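# Place three loose gears on the furnace tray, small end up

## Task

Put each of the three loose gears onto an unoccupied spot on the furnace tray, oriented with its smaller end facing upward, then release them so neither gripper is still holding anything.

## Robot and tools

Robot and frame. There are two arms, left_arm and right_arm, each ending in a two-finger gripper. Every pose is given in one shared scene frame: the origin sits on the table surface midway between the arms, +z is up, +x points out over the table, and left_arm is on the +y side. The arm names do not match left or right in any camera picture. Base (URDF root) of left_arm: (+0.043, +0.307, 0) m, quat_wxyz (+0.996, 0, 0, +0.086); right_arm: (+0.046, -0.240, 0) m, quat_wxyz (+0.999, 0, 0, -0.054). Joint limits in rad, base to gripper: waist -2.880 to 2.880, shoulder 0.000 to 3.142, elbow 0.000 to 3.019, wrist pitch -1.693 to 1.571, wrist yaw -1.571 to 1.571, wrist roll -2.094 to 2.094. On each gripper the fingers point along its own +z axis and close along its y axis; end_effector_position is the spot between the pads, roughly 1 cm short of the fingertips.

Results. The state line reads left_arm: ... | right_arm: ..., giving each gripper's end_effector_position in metres and end_effector_quat_wxyz in the scene frame; the printed position can be somewhat wrong, especially with the arm stretched out. grip_measured is the measured finger gap on the same scale as the commanded opening (the final entry of Joint positions is the gap in metres); each gripper's reading may be off by up to about 1 mm. HELD marks control steps where the command was partly or wholly not sent. A pose unreachable line names an arm whose command was altered or blocked by the clearance check. A Hand target line shows where the controller is currently driving each gripper. FAULT means an arm stopped. Joint torques are raw drive outputs with offsets and noise, nonzero even in free air. MOTOR HOT appears at 85 °C; at 100 °C that arm and its gripper go limp and drop (OVER-TEMPERATURE FAULT), so avoid long loaded holds.

Cameras: cam_high, cam_low, cam_left_wrist, cam_right_wrist, each 504x504, delivered in that order.

execute_actions. Argument actions is a list holding zero or one item. Empty list: no command, just report the state. An action item has rows (1 to 15 rows) and optional steps (at most 15, default 15); each step lasts 1/30 s, each row is used for one step, and the final row repeats to fill remaining steps. A wait item has only steps (up to 300), counted from the previous result, so thinking time is included. Optional pictures (boolean) turns images on or off; they are included by default. A refused call moves nothing.

Row layout: a single list of 14 numbers, each in [-1, 1], always covering both arms: dx, dy, dz, rx, ry, rz, opening for left_arm, then the same seven for right_arm. dx through rz are offsets, not poses, expressed in that gripper's own axes and measured from the gripper pose shown in the most recent result (if no result in this scene has shown it yet, or for a second or later call within one reply, from where the gripper is when the action begins). Every row counts from that same reference, not from the row before. A value of 1.0 equals 0.6 m for dx, dy, dz and 180 degrees for rotation; rx, ry, rz form a single rotation vector. opening is absolute, not an offset: +1 fully open (0.094 m), -1 closed.

Each step the commanded pose is clipped to within 70 mm and 16 degrees of the measured pose, and damped inverse kinematics chases it, favouring position over orientation when both cannot be met. After an action ends an arm travels only to its last clipped pose, so long moves need follow-up commands; check the reported pose. Elbows never fully straighten.

Sagging: arms tend to stop a centimetre or more below the target. Sending all-zero offsets drives back to the reference pose and can let an arm creep downward. To keep an arm still, send in the first call of a reply the offset that returns it to the desired pose, zeros in any later calls, and aim a bit higher if it still droops; always send the opening it should keep.

move. Argument target: one 14-number row exactly as above (offsets in gripper axes from the same reference; openings absolute). Optional speed: top path speed in m/s, 0.002 to 0.5, default 0.25; rotation is capped at twice that value in rad/s. Both grippers follow straight paths ending together, lasting 0.5 to 10 s (cut off at 10 s). Openings are sent at the start. Paths ignore obstacles and the other arm; grippers can lag, wander and overshoot speed, mainly near full reach. The result adds a move: line with the ending (done, off_target, moving, held, fault), the active limits (paced = target clipped; held = steps blocked, after which the arm may surge) and each gripper's distance from its target. Faster contact and targets set deeper past contact push harder.

wait. Argument seconds, 0 to 10; nothing new is sent meanwhile.

zoom_image. Arguments camera (one of the four names) and region [x0, y0, x1, y1] in pixels from the top-left, at most 504 by 504, giving an enlarged view of that camera's latest image.

read_manual. Optional section, only "licences"; returns URDF licence text, no motion.

finished_scene. Argument scene: the integer number of the scene being closed. Irreversible; the result reports success. Replying without any tool call also ends things.

Gripping. To hold a part, command an opening below grip_measured: roughly 0.03 lower gives a firm grip, smaller margins a lighter one. Pad force tops out near 50 to 62 N, less for parts under about 2 mm thick, with a brief spike at first touch.

Avoid: dropping or knocking anything off the table (failure), letting the arms collide or press on each other, slamming, hard hits and heavy pushing. Held parts may occasionally be tugged and loose ones nudged by outside disturbances, so grip firmly and verify placements.

Each tool is called in YAML: its name, and indented under it one key for each argument.

## Session

execute_actions:
  actions: []

Scene clock: 0.00 s of 6000.00 s.
left_arm: end_effector_position=(+0.1538, +0.7039, +0.2368) grip_measured=+1.000 end_effector_quat_wxyz=(+0.709, -0.328, +0.614, -0.113) | right_arm: end_effector_position=(+0.3922, +0.0080, +0.2696) grip_measured=+1.000 end_effector_quat_wxyz=(+0.004, -0.578, +0.815, -0.032)
Joint positions: left_arm=[ 1.552  1.416  0.529  1.058  1.389 -0.816  0.094] | right_arm=[ 0.757  1.447  1.448 -1.567  0.063 -0.585  0.094]
Joint velocities: left_arm=[-0.005 -0.005 -0.007  0.002 -0.007 -0.037  0.   ] | right_arm=[-0.015 -0.005 -0.007  0.012 -0.066 -0.022  0.   ]
Joint torques (N m, as the arm reports them, + toward a larger angle): no reading
Motor temperatures (°C, as the motors report them): left_arm=[29 31 26 28 29 30] | right_arm=[27 29 27 30 29 26]
Hand target (left_arm): +0.153, +0.709, +0.245; +0.712, -0.319, +0.617, -0.105
Hand target (right_arm): +0.398, +0.012, +0.285; +0.023, -0.578, +0.815, -0.031

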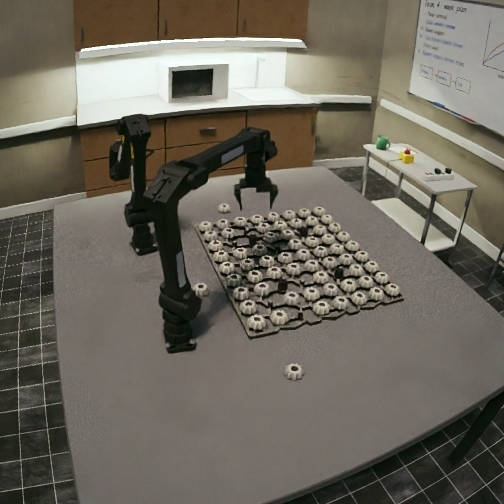

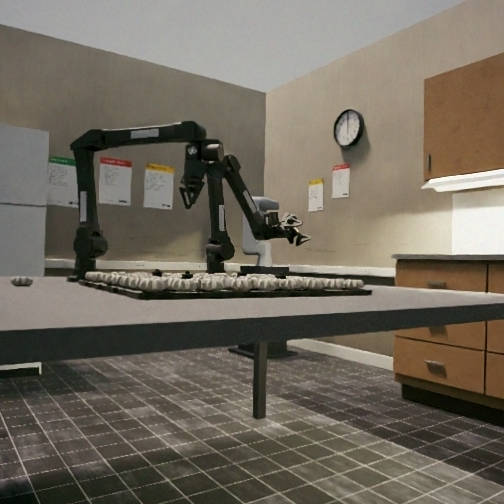

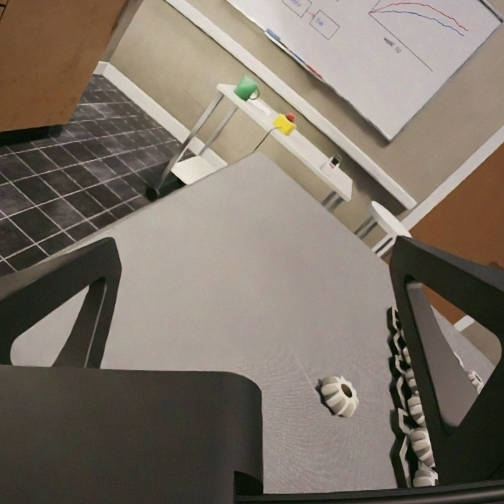

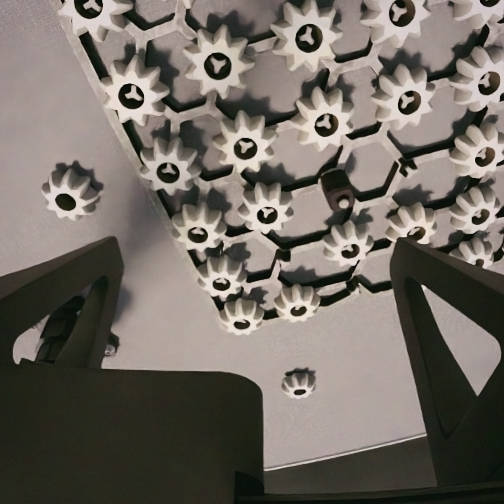

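zoom_image:
  camera: "cam_high"
  region: [160, 180, 420, 400]

zoom_image:
  camera: "cam_low"
  region: [0, 250, 252, 310]

zoom_image:
  camera: "cam_right_wrist"
  region: [0, 130, 504, 420]

Region (160, 180, 420, 400) of cam_high's 504x504 image, scaled by 1.938, with more detail than that image has; it fills the top 426 rows of this view, and the rest is white.

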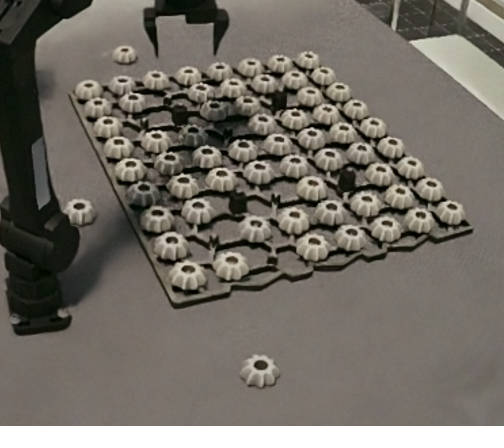

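Region (0, 250, 252, 310) of cam_low's 504x504 image, scaled by 2.000, with more detail than that image has; it fills the top 120 rows of this view, and the rest is white.

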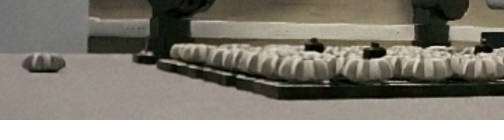

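Region (0, 130, 504, 420) of cam_right_wrist's 504x504 image, scaled by 1.000; it fills the top 290 rows of this view, and the rest is white.

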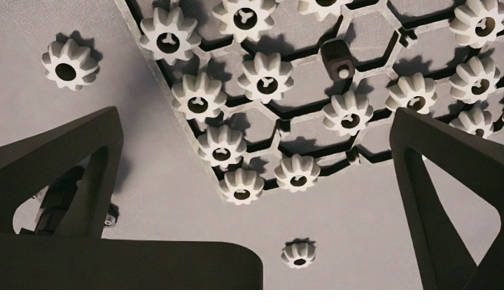

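move:
  target: [0.402,-0.357,0.339,-0.083,0.520,0.241,1, 0.693,-0.113,0.233,0,0,0.392,1]
  speed: 0.3

Scene clock: 27.23 s of 6000.00 s.
left_arm: end_effector_position=(+0.4336, +0.4666, +0.1643) grip_measured=+1.000 end_effector_quat_wxyz=(-0.015, +0.006, +1.000, -0.014) | right_arm: end_effector_position=(+0.3247, -0.4158, +0.1529) grip_measured=+1.000 end_effector_quat_wxyz=(+0.022, +0.003, +1.000, -0.021)
Joint positions: left_arm=[ 0.224  1.501  1.228 -1.336  0.015  0.409  0.094] | right_arm=[-0.446  1.202  0.91  -1.218  0.013 -0.548  0.094]
Joint velocities: left_arm=[-0.015 -0.015 -0.002  0.002  0.007 -0.066  0.   ] | right_arm=[-0.015  0.005  0.007  0.007  0.007 -0.037  0.   ]
Joint torques (N m, as the arm reports them, + toward a larger angle): left_arm=[  0.58 -11.03  11.53  -0.25  -0.03  -0.12] | right_arm=[ 0.61 -5.07  7.15  1.36 -0.04 -0.05]
Motor temperatures (°C, as the motors report them): left_arm=[29 31 29 28 29 30] | right_arm=[27 30 30 30 29 26]
Hand target (left_arm): +0.448, +0.475, +0.183; +0.003, -0.001, +1.000, -0.005
Hand target (right_arm): +0.328, -0.418, +0.152; +0.029, -0.001, +0.999, -0.024
Off the commanded pose (left_arm): 0.024 m, 3 deg.
Off the commanded pose (right_arm): 0.007 m, 1 deg.
After step 90, 20.73 s passed at rest.
move: off_target (left_arm); limits=paced

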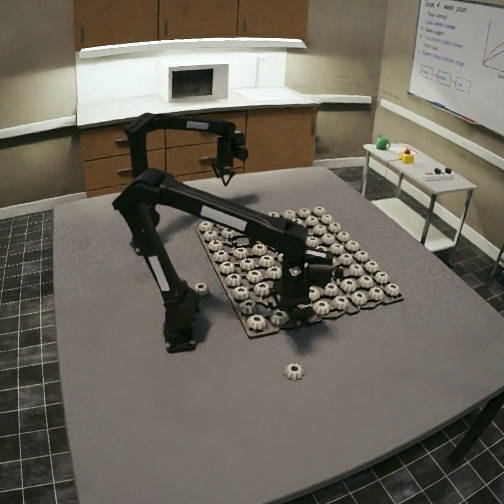

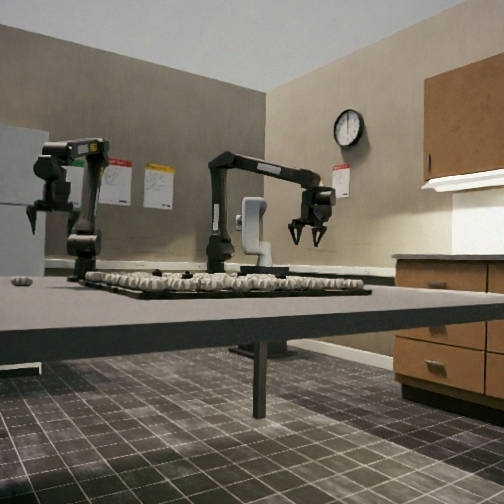

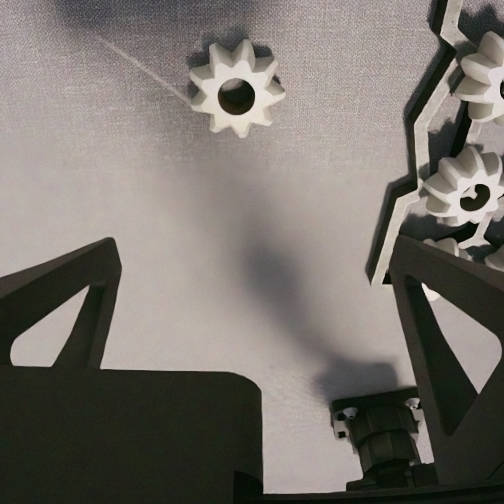

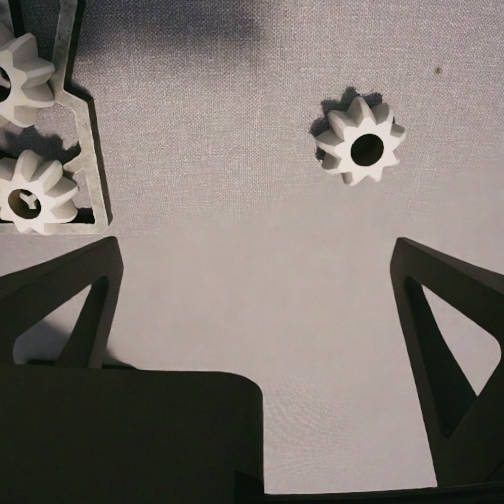

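move:
  target: [-0.032,0.015,0.108,-0.009,-0.0095,-0.004,1, 0.017,-0.118,0.113,-0.013,0.014,-0.002,1]
  speed: 0.2

Scene clock: 34.77 s of 6000.00 s.
left_arm: end_effector_position=(+0.4479, +0.4748, +0.1014) grip_measured=+1.000 end_effector_quat_wxyz=(-0.003, +0.002, +1.000, -0.003) | right_arm: end_effector_position=(+0.3095, -0.4836, +0.0820) grip_measured=+1.000 end_effector_quat_wxyz=(-0.013, +0.006, +1.000, +0.008)
Joint positions: left_arm=[ 0.224  1.581  1.145 -1.143  0.004  0.401  0.094] | right_arm=[-0.635  1.422  0.91  -1.088  0.005 -0.73   0.094]
Joint velocities: left_arm=[ 0.005 -0.005  0.007 -0.012  0.066  0.051  0.   ] | right_arm=[-0.024 -0.024 -0.002 -0.007  0.081  0.007  0.   ]
Joint torques (N m, as the arm reports them, + toward a larger angle): left_arm=[  0.05 -11.98   7.14   0.66  -0.05  -0.1 ] | right_arm=[ 0.37 -8.44  7.09  1.22 -0.07 -0.01]
Motor temperatures (°C, as the motors report them): left_arm=[29 31 31 28 29 30] | right_arm=[27 30 30 30 29 26]
Hand target (left_arm): +0.451, +0.474, +0.099; +0.000, -0.000, +1.000, -0.000
Hand target (right_arm): +0.316, -0.490, +0.089; +0.001, +0.001, +1.000, -0.002
Off the commanded pose (left_arm): 0.004 m, 1 deg.
Off the commanded pose (right_arm): 0.011 m, 2 deg.
After step 90, 3.53 s passed at rest.
move: off_target (right_arm)

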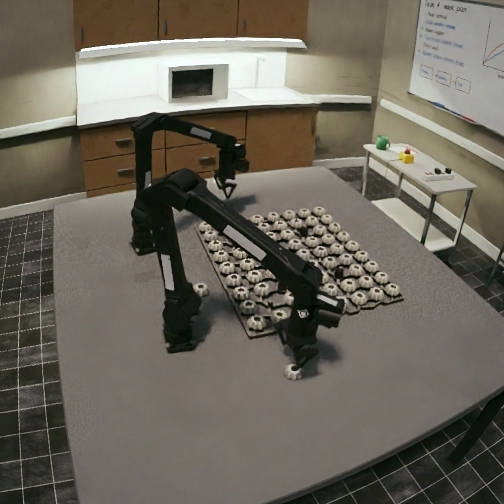

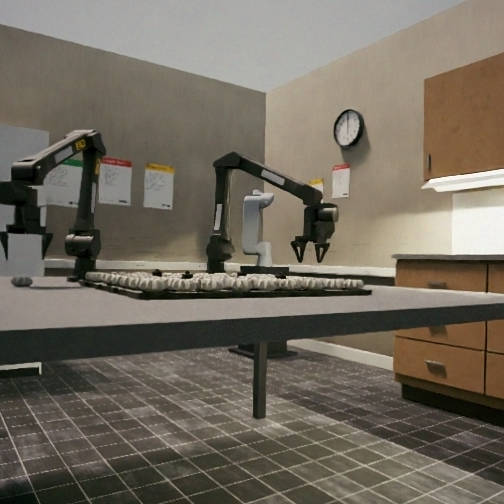

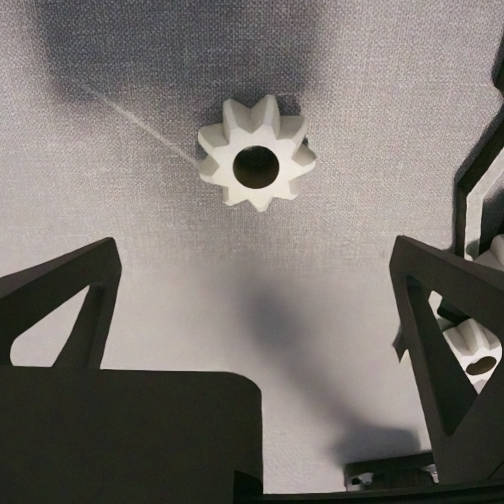

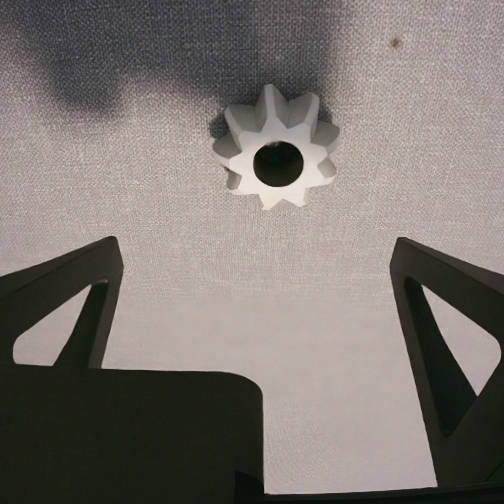

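move:
  target: [0,0,0.138,0,0,0,1, -0.018,-0.017,0.103,0.005,-0.008,-0.004,1]
  speed: 0.1

Scene clock: 40.83 s of 6000.00 s.
left_arm: end_effector_position=(+0.4474, +0.4745, +0.0248) grip_measured=+1.000 end_effector_quat_wxyz=(-0.002, +0.002, +1.000, -0.003) | right_arm: end_effector_position=(+0.3173, -0.4903, +0.0223) grip_measured=+1.000 end_effector_quat_wxyz=(-0.004, +0.002, +1.000, +0.002)
Joint positions: left_arm=[ 0.224  1.685  1.045 -0.936  0.004  0.401  0.094] | right_arm=[-0.635  1.536  0.846 -0.89   0.002 -0.739  0.094]
Joint velocities: left_arm=[-0.005 -0.005  0.002 -0.007 -0.037 -0.066  0.   ] | right_arm=[ 0.005 -0.005  0.007 -0.002 -0.051  0.037  0.   ]
Joint torques (N m, as the arm reports them, + toward a larger angle): left_arm=[  0.53 -12.04   6.13   0.64   0.04  -0.01] | right_arm=[ 0.24 -8.46  5.3   1.01 -0.07 -0.04]
Motor temperatures (°C, as the motors report them): left_arm=[29 31 30 28 29 30] | right_arm=[27 30 30 30 29 26]
Hand target (left_arm): +0.448, +0.475, +0.019; -0.003, +0.002, +1.000, -0.003
Hand target (right_arm): +0.317, -0.493, +0.020; -0.000, -0.000, +1.000, +0.000
Off the commanded pose (left_arm): 0.006 m, 0 deg.
Off the commanded pose (right_arm): 0.004 m, 1 deg.
After step 90, 1.83 s passed at rest.
move: done

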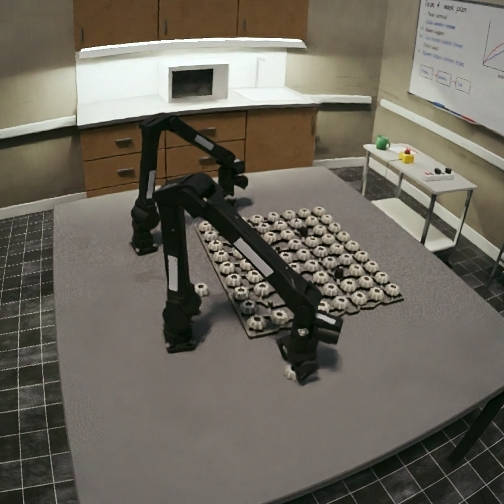

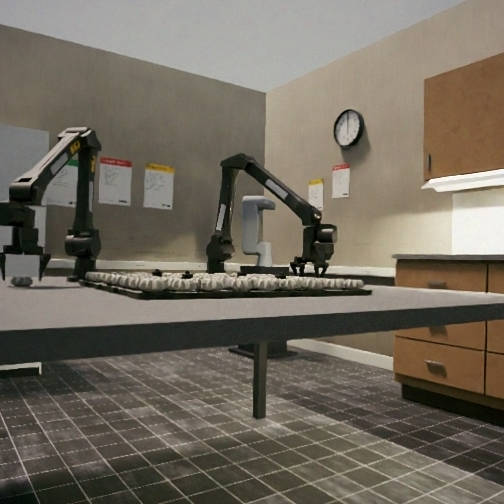

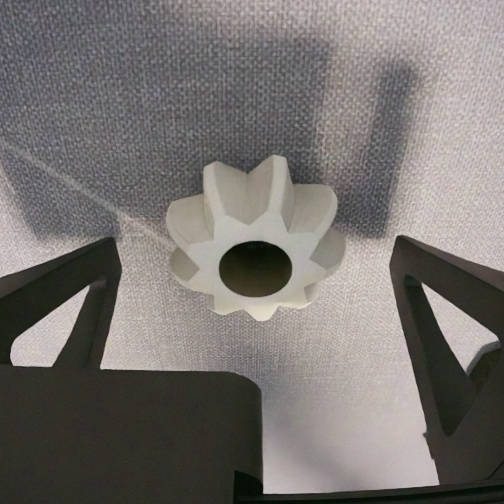

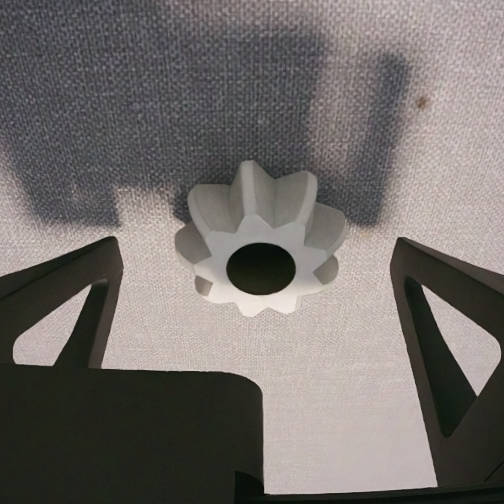

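zoom_image:
  camera: "cam_low"
  region: [0, 230, 120, 300]

zoom_image:
  camera: "cam_high"
  region: [200, 160, 340, 400]

Region (0, 230, 120, 300) of cam_low's 504x504 image, scaled by 4.200, with more detail than that image has; it fills the top 294 rows of this view, and the rest is white.

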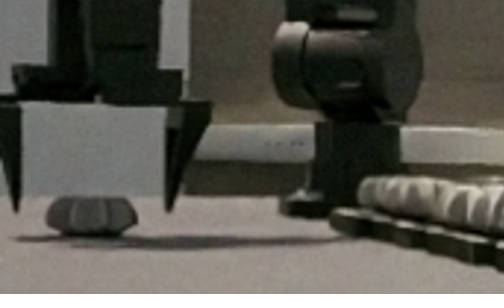

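Region (200, 160, 340, 400) of cam_high's 504x504 image, scaled by 2.100, with more detail than that image has; it fills the left 294 columns of this view, and the rest is white.

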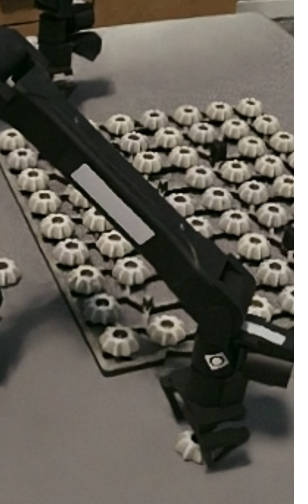

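move:
  target: [0,0,0.02,0,0,0,1, 0,-0.003,0.025,0,0,0,1]
  speed: 0.05

zoom_image:
  camera: "cam_low"
  region: [0, 230, 120, 300]

Scene clock: 49.93 s of 6000.00 s.
left_arm: end_effector_position=(+0.4486, +0.4750, +0.0225) grip_measured=+1.000 end_effector_quat_wxyz=(+0.003, +0.002, +1.000, -0.001) | right_arm: end_effector_position=(+0.3172, -0.4901, +0.0105) grip_measured=+1.000 end_effector_quat_wxyz=(-0.006, +0.002, +1.000, +0.004)
Joint positions: left_arm=[ 0.224  1.687  1.039 -0.919  0.004  0.401  0.094] | right_arm=[-0.635  1.562  0.837 -0.861  0.002 -0.739  0.094]
Joint velocities: left_arm=[-0.015 -0.015 -0.007  0.002  0.037 -0.022  0.   ] | right_arm=[-0.015 -0.005 -0.012 -0.012 -0.051 -0.007  0.   ]
Joint torques (N m, as the arm reports them, + toward a larger angle): left_arm=[  0.45 -11.49   6.03   0.76   0.04  -0.02] | right_arm=[ 0.38 -7.41  5.24  1.04  0.08  0.04]
Motor temperatures (°C, as the motors report them): left_arm=[29 32 29 28 29 30] | right_arm=[27 30 30 30 29 26]
Hand target (left_arm): +0.447, +0.474, +0.013; -0.002, +0.002, +1.000, -0.003
Hand target (right_arm): +0.317, -0.492, +0.007; -0.004, +0.002, +1.000, +0.002
Off the commanded pose (left_arm): 0.010 m, 1 deg.
Off the commanded pose (right_arm): 0.004 m, 0 deg.
After step 90, 5.30 s passed at rest.
move: done

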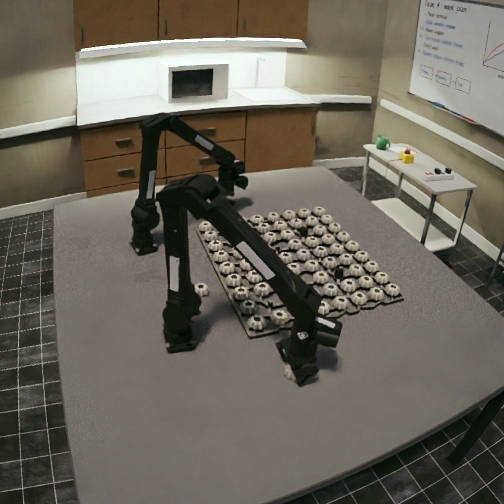

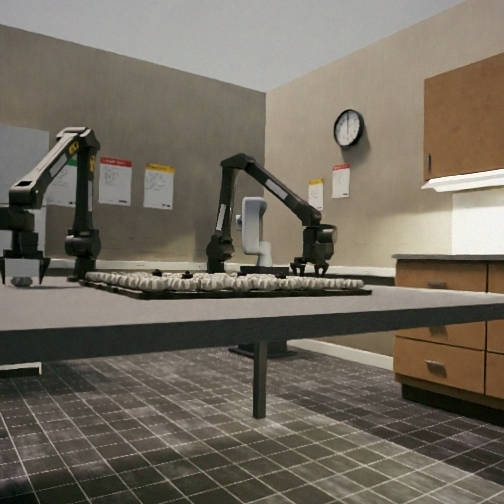

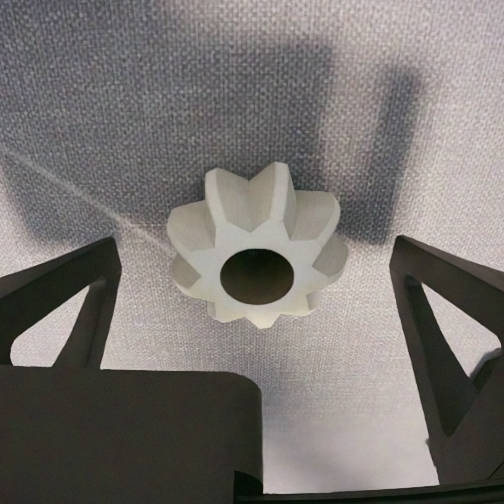

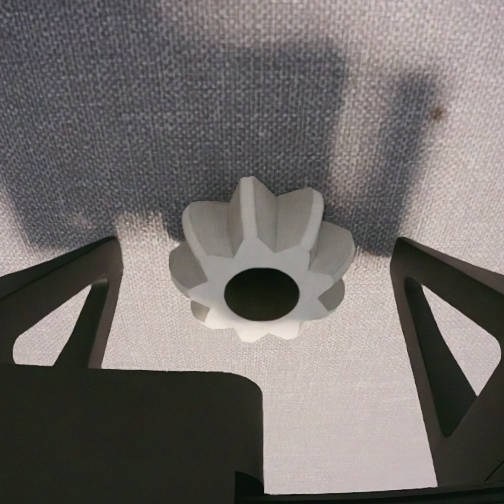

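Region (0, 230, 120, 300) of cam_low's 504x504 image, scaled by 4.200, with more detail than that image has; it fills the top 294 rows of this view, and the rest is white.

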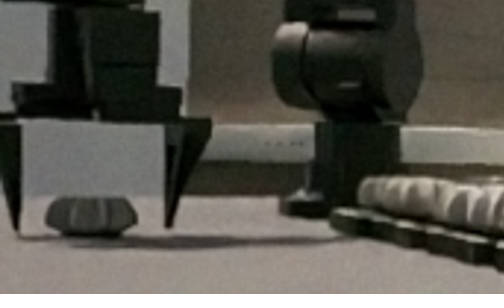

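move:
  target: [-0.003,0,0.027,0,0,0,1, 0,0,0.004,0,0,0,0.12]
  speed: 0.05

Scene clock: 53.67 s of 6000.00 s.
left_arm: end_effector_position=(+0.4516, +0.4763, +0.0155) grip_measured=+1.000 end_effector_quat_wxyz=(+0.007, +0.002, +1.000, +0.001) | right_arm: end_effector_position=(+0.3172, -0.4901, +0.0105) grip_measured=+0.202 end_effector_quat_wxyz=(-0.006, +0.002, +1.000, +0.004)
Joint positions: left_arm=[ 0.224  1.701  1.035 -0.892  0.004  0.401  0.094] | right_arm=[-0.635  1.562  0.837 -0.861  0.002 -0.739  0.056]
Joint velocities: left_arm=[-0.005 -0.024 -0.007  0.007 -0.051  0.066  0.   ] | right_arm=[ 0.005  0.005 -0.012  0.017  0.051  0.022 -0.001]
Joint torques (N m, as the arm reports them, + toward a larger angle): left_arm=[  0.29 -10.68   5.88   0.76   0.04  -0.03] | right_arm=[ 0.66 -8.06  5.34  0.83  0.02  0.11]
Motor temperatures (°C, as the motors report them): left_arm=[29 32 29 28 29 30] | right_arm=[27 30 29 30 29 26]
Hand target (left_arm): +0.450, +0.475, +0.007; +0.002, +0.002, +1.000, -0.001
Hand target (right_arm): +0.317, -0.490, +0.008; -0.006, +0.002, +1.000, +0.004
Off the commanded pose (left_arm): 0.009 m, 1 deg.
Off the commanded pose (right_arm): 0.002 m, 0 deg.
move: done

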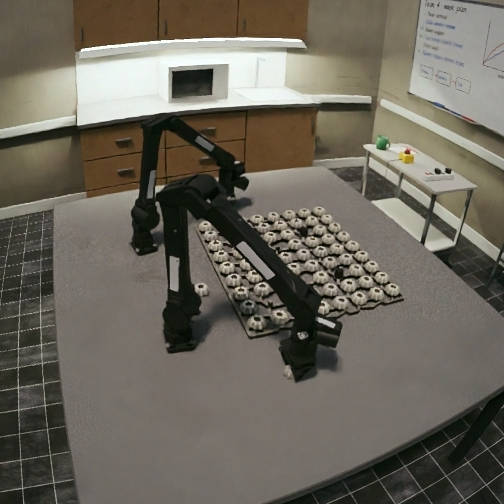

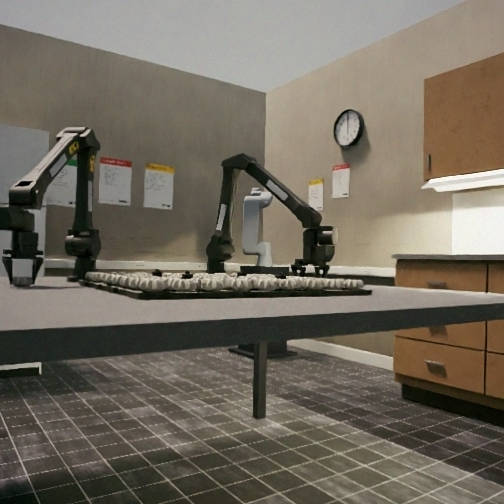

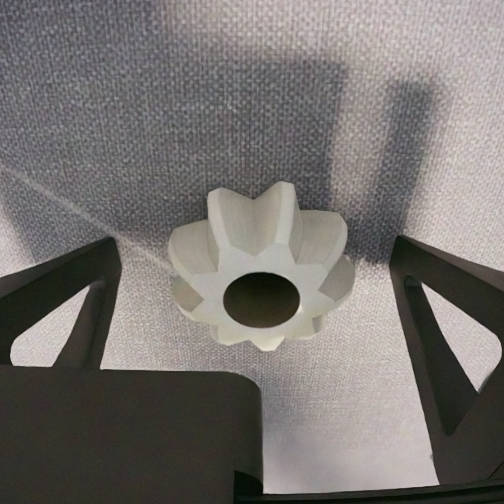

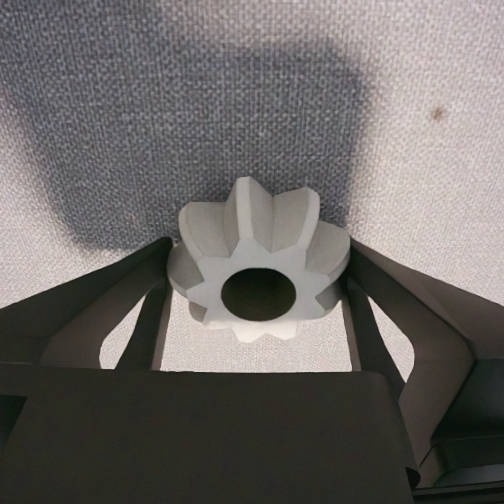

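move:
  target: [0,0,0.005,0,0,0,0.12, -0.19,0.32,-0.267,0,0,0,0.16]
  speed: 0.2

Scene clock: 61.03 s of 6000.00 s.
left_arm: end_effector_position=(+0.4517, +0.4763, +0.0155) grip_measured=+0.189 end_effector_quat_wxyz=(+0.007, +0.002, +1.000, +0.001) | right_arm: end_effector_position=(+0.4123, -0.2933, +0.1396) grip_measured=+0.202 end_effector_quat_wxyz=(-0.041, -0.005, +0.999, +0.013)
Joint positions: left_arm=[ 0.224  1.701  1.035 -0.891  0.004  0.401  0.056] | right_arm=[-0.041  1.419  1.07  -1.306 -0.013 -0.159  0.056]
Joint velocities: left_arm=[-0.005 -0.015 -0.002  0.002 -0.051 -0.007 -0.001] | right_arm=[-0.005  0.005 -0.022 -0.007 -0.066  0.081  0.001]
Joint torques (N m, as the arm reports them, + toward a larger angle): left_arm=[  0.43 -12.47   6.19   0.56   0.03  -0.02] | right_arm=[ 0.58 -9.35 11.32 -0.04  0.24  0.18]
Motor temperatures (°C, as the motors report them): left_arm=[29 32 29 28 29 30] | right_arm=[27 30 30 30 29 26]
Hand target (left_arm): +0.452, +0.476, +0.012; +0.007, +0.002, +1.000, +0.001
Hand target (right_arm): +0.434, -0.297, +0.167; -0.009, +0.002, +1.000, +0.006
Off the commanded pose (left_arm): 0.003 m, 0 deg.
Off the commanded pose (right_arm): 0.039 m, 4 deg.
After step 90, 2.43 s passed at rest.
move: off_target (right_arm)

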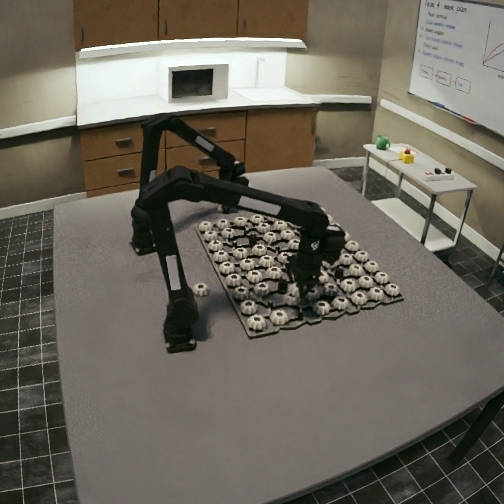

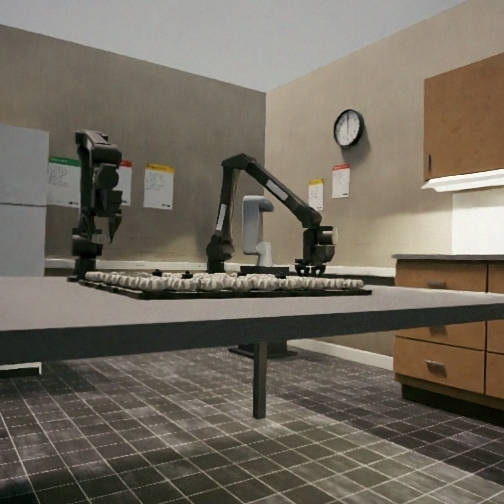

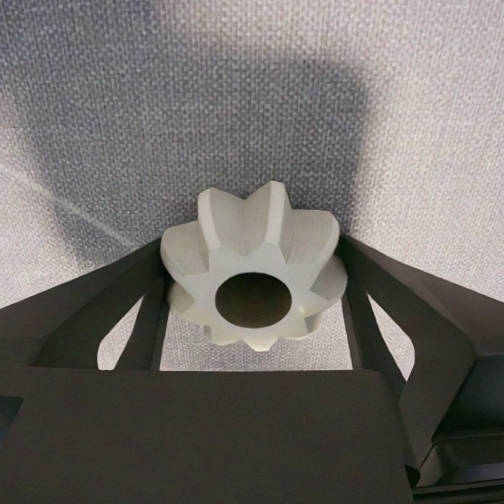

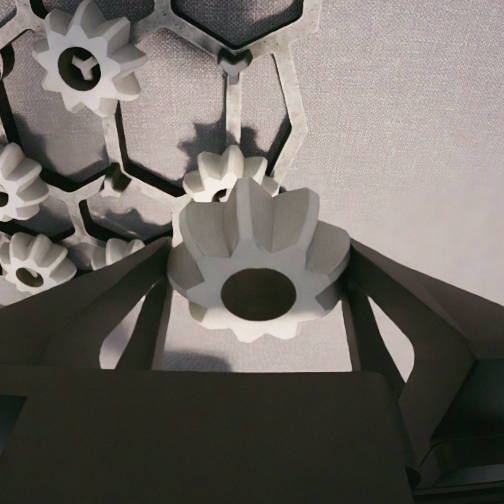

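zoom_image:
  camera: "cam_right_wrist"
  region: [0, 0, 336, 252]

Region (0, 0, 336, 252) of cam_right_wrist's 504x504 image, scaled by 1.500, with more detail than that image has; it fills the top 378 rows of this view, and the rest is white.

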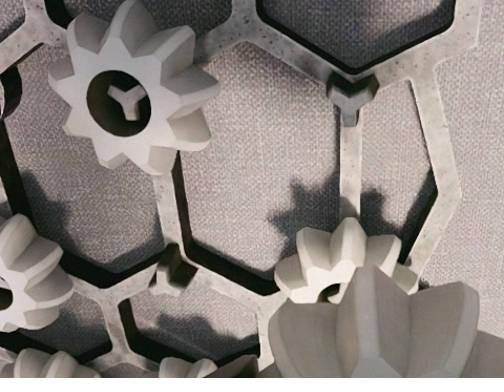

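move:
  target: [0,-0.167,-0.35,0,0,0,0.15, -0.057,0.021,0.029,0.008,-0.026,0.003,0.16]
  speed: 0.2

Scene clock: 75.33 s of 6000.00 s.
left_arm: end_effector_position=(+0.4306, +0.3717, +0.1928) grip_measured=+0.189 end_effector_quat_wxyz=(-0.027, +0.007, +1.000, -0.007) | right_arm: end_effector_position=(+0.4386, -0.2823, +0.1163) grip_measured=+0.202 end_effector_quat_wxyz=(-0.012, -0.002, +1.000, +0.003)
Joint positions: left_arm=[-0.003  1.42   1.218 -1.424  0.004  0.183  0.056] | right_arm=[ 0.     1.467  1.057 -1.185 -0.004 -0.112  0.056]
Joint velocities: left_arm=[-0.015 -0.015  0.007 -0.012  0.022  0.022  0.001] | right_arm=[-0.005  0.005  0.002  0.012 -0.022  0.051 -0.001]
Joint torques (N m, as the arm reports them, + toward a larger angle): left_arm=[  0.22 -11.35  12.24  -0.3   -0.05  -0.05] | right_arm=[ 1.99 -9.39  7.03  1.13  0.21  0.17]
Motor temperatures (°C, as the motors report them): left_arm=[29 32 29 28 29 30] | right_arm=[27 30 32 30 29 26]
Hand target (left_arm): +0.446, +0.374, +0.223; +0.006, +0.002, +1.000, +0.001
Hand target (right_arm): +0.444, -0.280, +0.120; -0.000, -0.001, +1.000, +0.001
Off the commanded pose (left_arm): 0.037 m, 4 deg.
Off the commanded pose (right_arm): 0.008 m, 1 deg.
After step 90, 9.70 s passed at rest.
move: off_target (left_arm)

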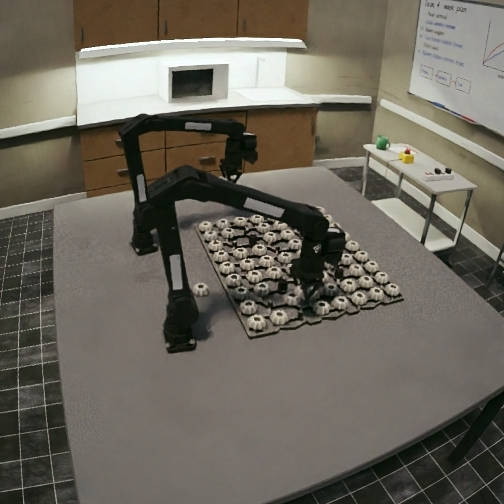

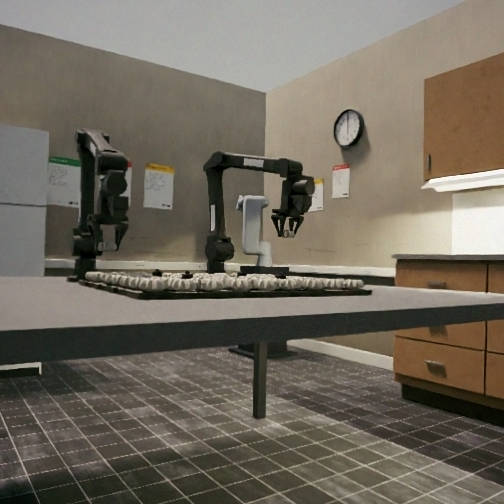

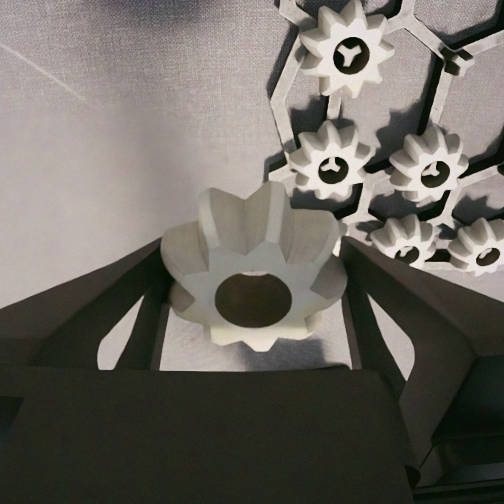

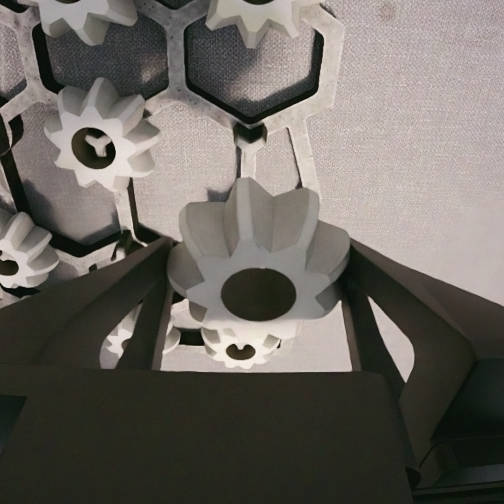

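zoom_image:
  camera: "cam_right_wrist"
  region: [50, 60, 350, 220]

zoom_image:
  camera: "cam_left_wrist"
  region: [254, 0, 504, 250]

Region (50, 60, 350, 220) of cam_right_wrist's 504x504 image, scaled by 1.680, with more detail than that image has; it fills the top 269 rows of this view, and the rest is white.

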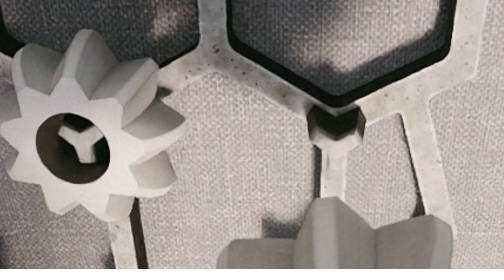

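Region (254, 0, 504, 250) of cam_left_wrist's 504x504 image, scaled by 2.016, with more detail than that image has.

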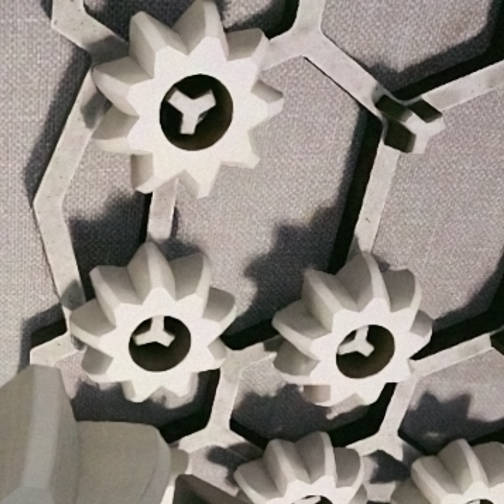

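move:
  target: [-0.05,-0.207,0.088,-0.0045,-0.017,-0.0045,0.15, -0.0195,0.005,0.083,0.002,-0.008,0.001,0.16]
  speed: 0.15

Scene clock: 88.30 s of 6000.00 s.
left_arm: end_effector_position=(+0.4514, +0.2466, +0.1367) grip_measured=+0.189 end_effector_quat_wxyz=(-0.012, +0.009, +1.000, +0.001) | right_arm: end_effector_position=(+0.4412, -0.2823, +0.0619) grip_measured=+0.202 end_effector_quat_wxyz=(-0.013, -0.001, +1.000, +0.003)
Joint positions: left_arm=[-0.316  1.491  1.141 -1.244  0.002 -0.127  0.056] | right_arm=[ 0.001  1.546  0.985 -1.036 -0.004 -0.109  0.056]
Joint velocities: left_arm=[-0.005 -0.005  0.002 -0.007  0.007 -0.007 -0.001] | right_arm=[ 0.005 -0.015 -0.022 -0.012 -0.066 -0.081  0.001]
Joint torques (N m, as the arm reports them, + toward a larger angle): left_arm=[  0.36 -12.01   7.87   0.66  -0.09  -0.07] | right_arm=[ 2.15 -9.64  6.55  1.12  0.27  0.19]
Motor temperatures (°C, as the motors report them): left_arm=[29 32 32 28 29 30] | right_arm=[27 30 31 30 29 26]
Hand target (left_arm): +0.456, +0.248, +0.139; -0.002, +0.001, +1.000, +0.001
Hand target (right_arm): +0.448, -0.279, +0.067; +0.001, -0.000, +1.000, +0.000
Off the commanded pose (left_arm): 0.006 m, 2 deg.
Off the commanded pose (right_arm): 0.010 m, 2 deg.
After step 90, 8.57 s passed at rest.
move: done

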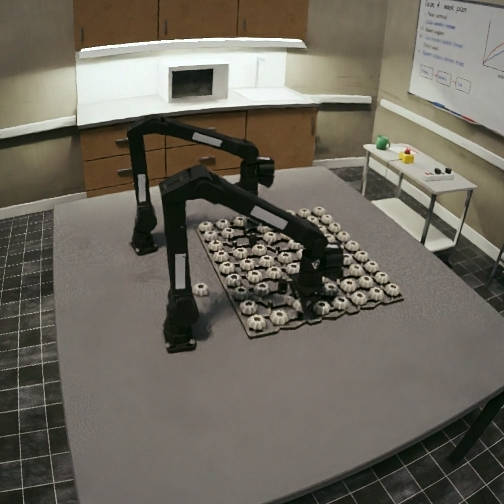

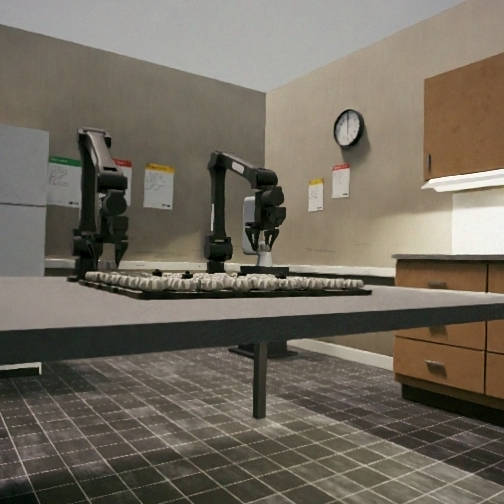

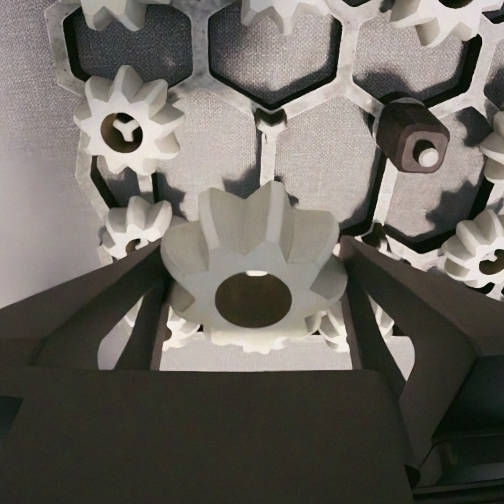

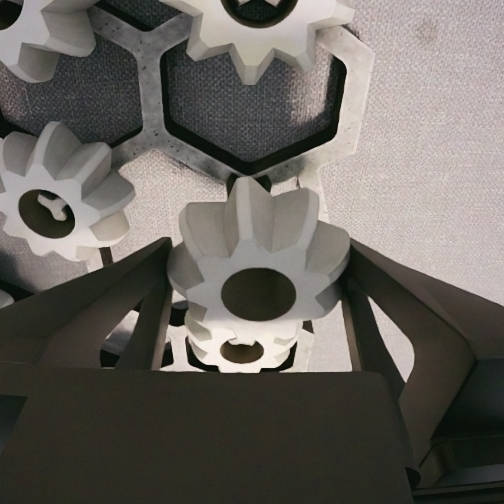

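move:
  target: [-0.008,0.002,-0.004,0,-0.007,-0.005,0.15, -0.0247,0.0105,-0.007,0.004,-0.016,0.001,0.16]
  speed: 0.05

zoom_image:
  camera: "cam_left_wrist"
  region: [150, 60, 400, 200]

Scene clock: 92.93 s of 6000.00 s.
left_arm: end_effector_position=(+0.4520, +0.2465, +0.1367) grip_measured=+0.189 end_effector_quat_wxyz=(-0.010, +0.007, +1.000, +0.000) | right_arm: end_effector_position=(+0.4474, -0.2779, +0.0608) grip_measured=+0.202 end_effector_quat_wxyz=(-0.002, -0.001, +1.000, +0.000)
Joint positions: left_arm=[-0.316  1.491  1.141 -1.242  0.002 -0.131  0.056] | right_arm=[ 0.015  1.548  0.985 -1.012  0.    -0.096  0.056]
Joint velocities: left_arm=[-0.024  0.005  0.002 -0.017  0.037  0.007  0.001] | right_arm=[ 0.005 -0.005 -0.012 -0.007  0.022  0.051 -0.001]
Joint torques (N m, as the arm reports them, + toward a larger angle): left_arm=[  0.68 -11.51   7.69   0.68  -0.09  -0.1 ] | right_arm=[ 1.95 -9.39  6.84  1.1   0.21  0.24]
Motor temperatures (°C, as the motors report them): left_arm=[29 32 32 28 29 30] | right_arm=[27 30 31 30 29 26]
Hand target (left_arm): +0.456, +0.248, +0.139; -0.001, +0.001, +1.000, +0.001
Hand target (right_arm): +0.456, -0.276, +0.066; +0.012, +0.000, +1.000, -0.003
Off the commanded pose (left_arm): 0.005 m, 1 deg.
Off the commanded pose (right_arm): 0.010 m, 2 deg.
After step 90, 0.83 s passed at rest.
move: done

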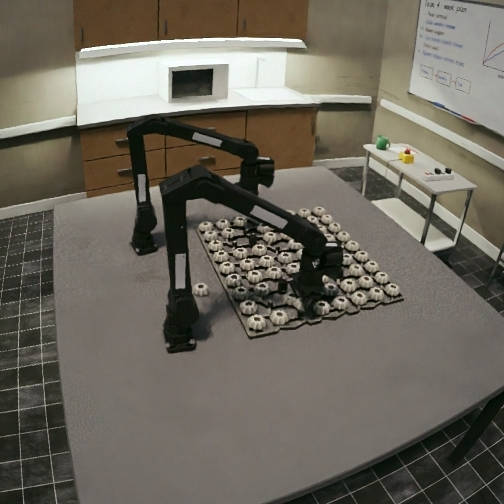

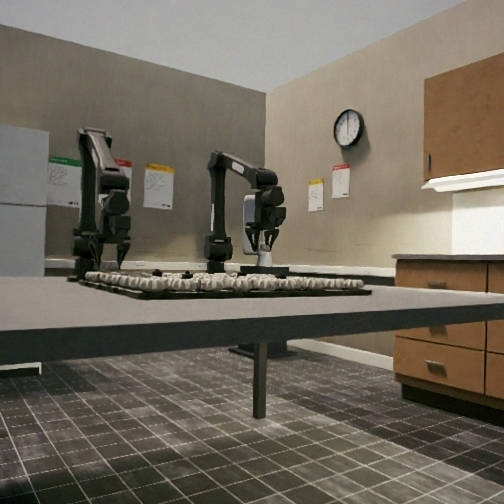

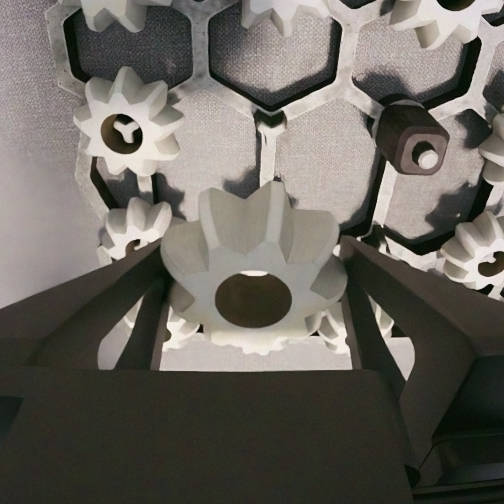

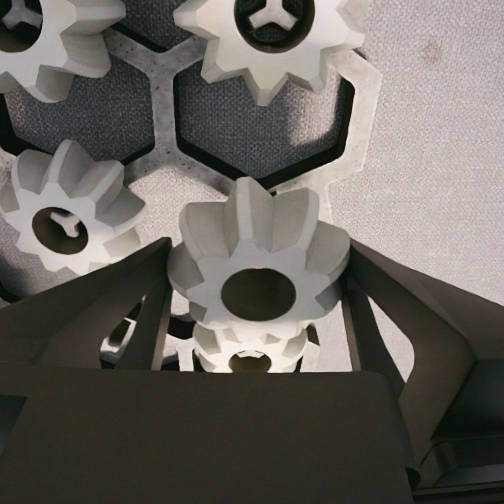

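Region (150, 60, 400, 200) of cam_left_wrist's 504x504 image, scaled by 2.016, with more detail than that image has; it fills the top 282 rows of this view, and the rest is white.

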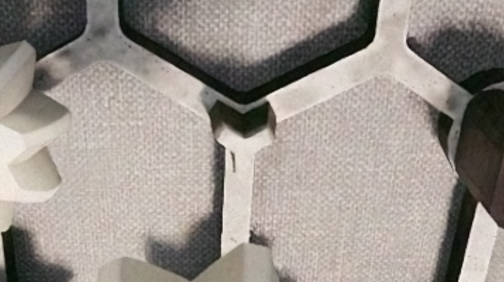

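move:
  target: [-0.036,-0.0145,0.111,0,-0.013,-0.006,0.15, -0.0167,0.0015,0.048,0.002,-0.009,0,0.16]
  speed: 0.05

Scene clock: 99.33 s of 6000.00 s.
left_arm: end_effector_position=(+0.4675, +0.2424, +0.0682) grip_measured=+0.189 end_effector_quat_wxyz=(+0.000, -0.002, +1.000, +0.000) | right_arm: end_effector_position=(+0.4488, -0.2779, +0.0411) grip_measured=+0.201 end_effector_quat_wxyz=(+0.002, -0.001, +1.000, -0.000)
Joint positions: left_arm=[-0.322  1.596  1.066 -1.04  -0.001 -0.153  0.056] | right_arm=[ 0.016  1.578  0.958 -0.948  0.    -0.094  0.056]
Joint velocities: left_arm=[-0.005 -0.015 -0.002  0.007  0.066  0.051 -0.001] | right_arm=[ 0.005  0.005 -0.022 -0.002 -0.095 -0.037 -0.001]
Joint torques (N m, as the arm reports them, + toward a larger angle): left_arm=[ -0.28 -12.18   7.21   0.68  -0.11  -0.11] | right_arm=[ 1.53 -7.69  5.8   2.09  0.24  0.16]
Motor temperatures (°C, as the motors report them): left_arm=[29 32 31 28 29 30] | right_arm=[27 30 31 30 29 26]
Hand target (left_arm): +0.472, +0.238, +0.070; +0.010, -0.002, +1.000, +0.000
Hand target (right_arm): +0.457, -0.277, +0.033; +0.012, -0.002, +1.000, -0.003
Off the commanded pose (left_arm): 0.007 m, 1 deg.
Off the commanded pose (right_arm): 0.013 m, 1 deg.
After step 90, 1.67 s passed at rest.
move: off_target (right_arm)

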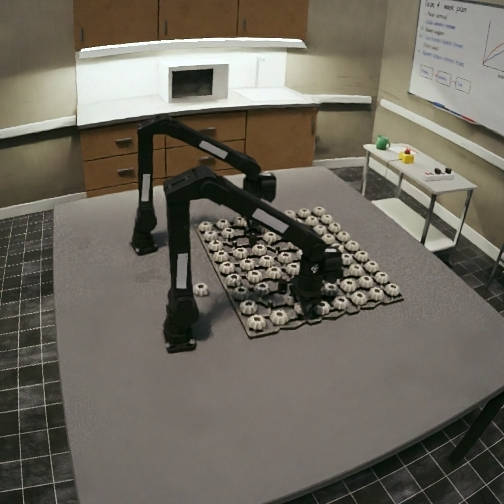

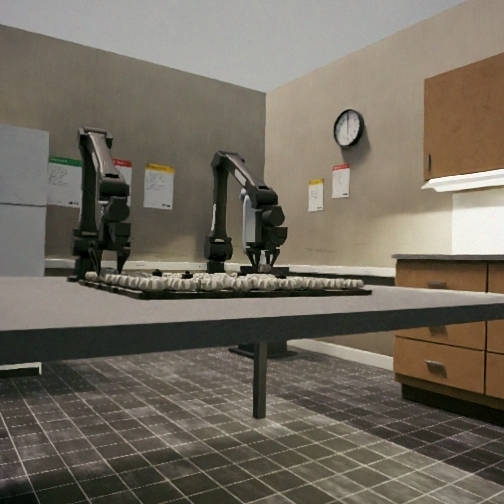

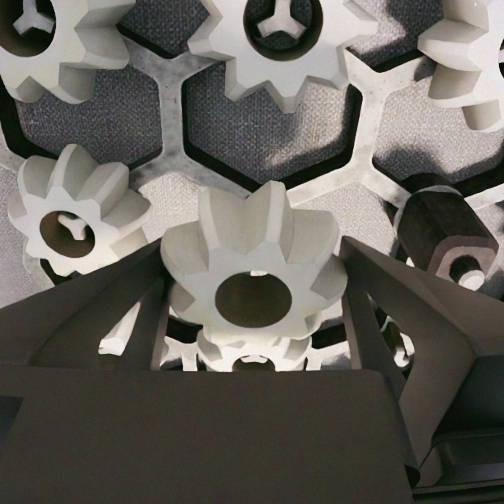

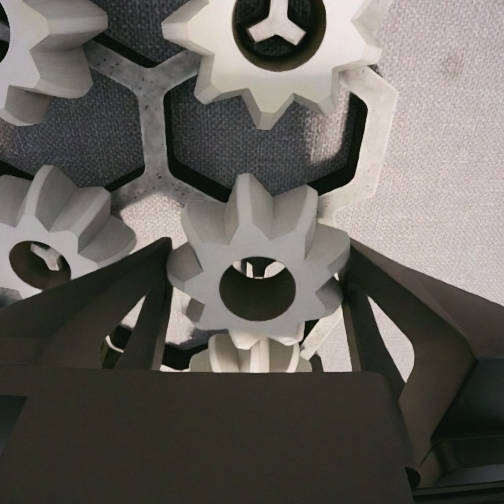

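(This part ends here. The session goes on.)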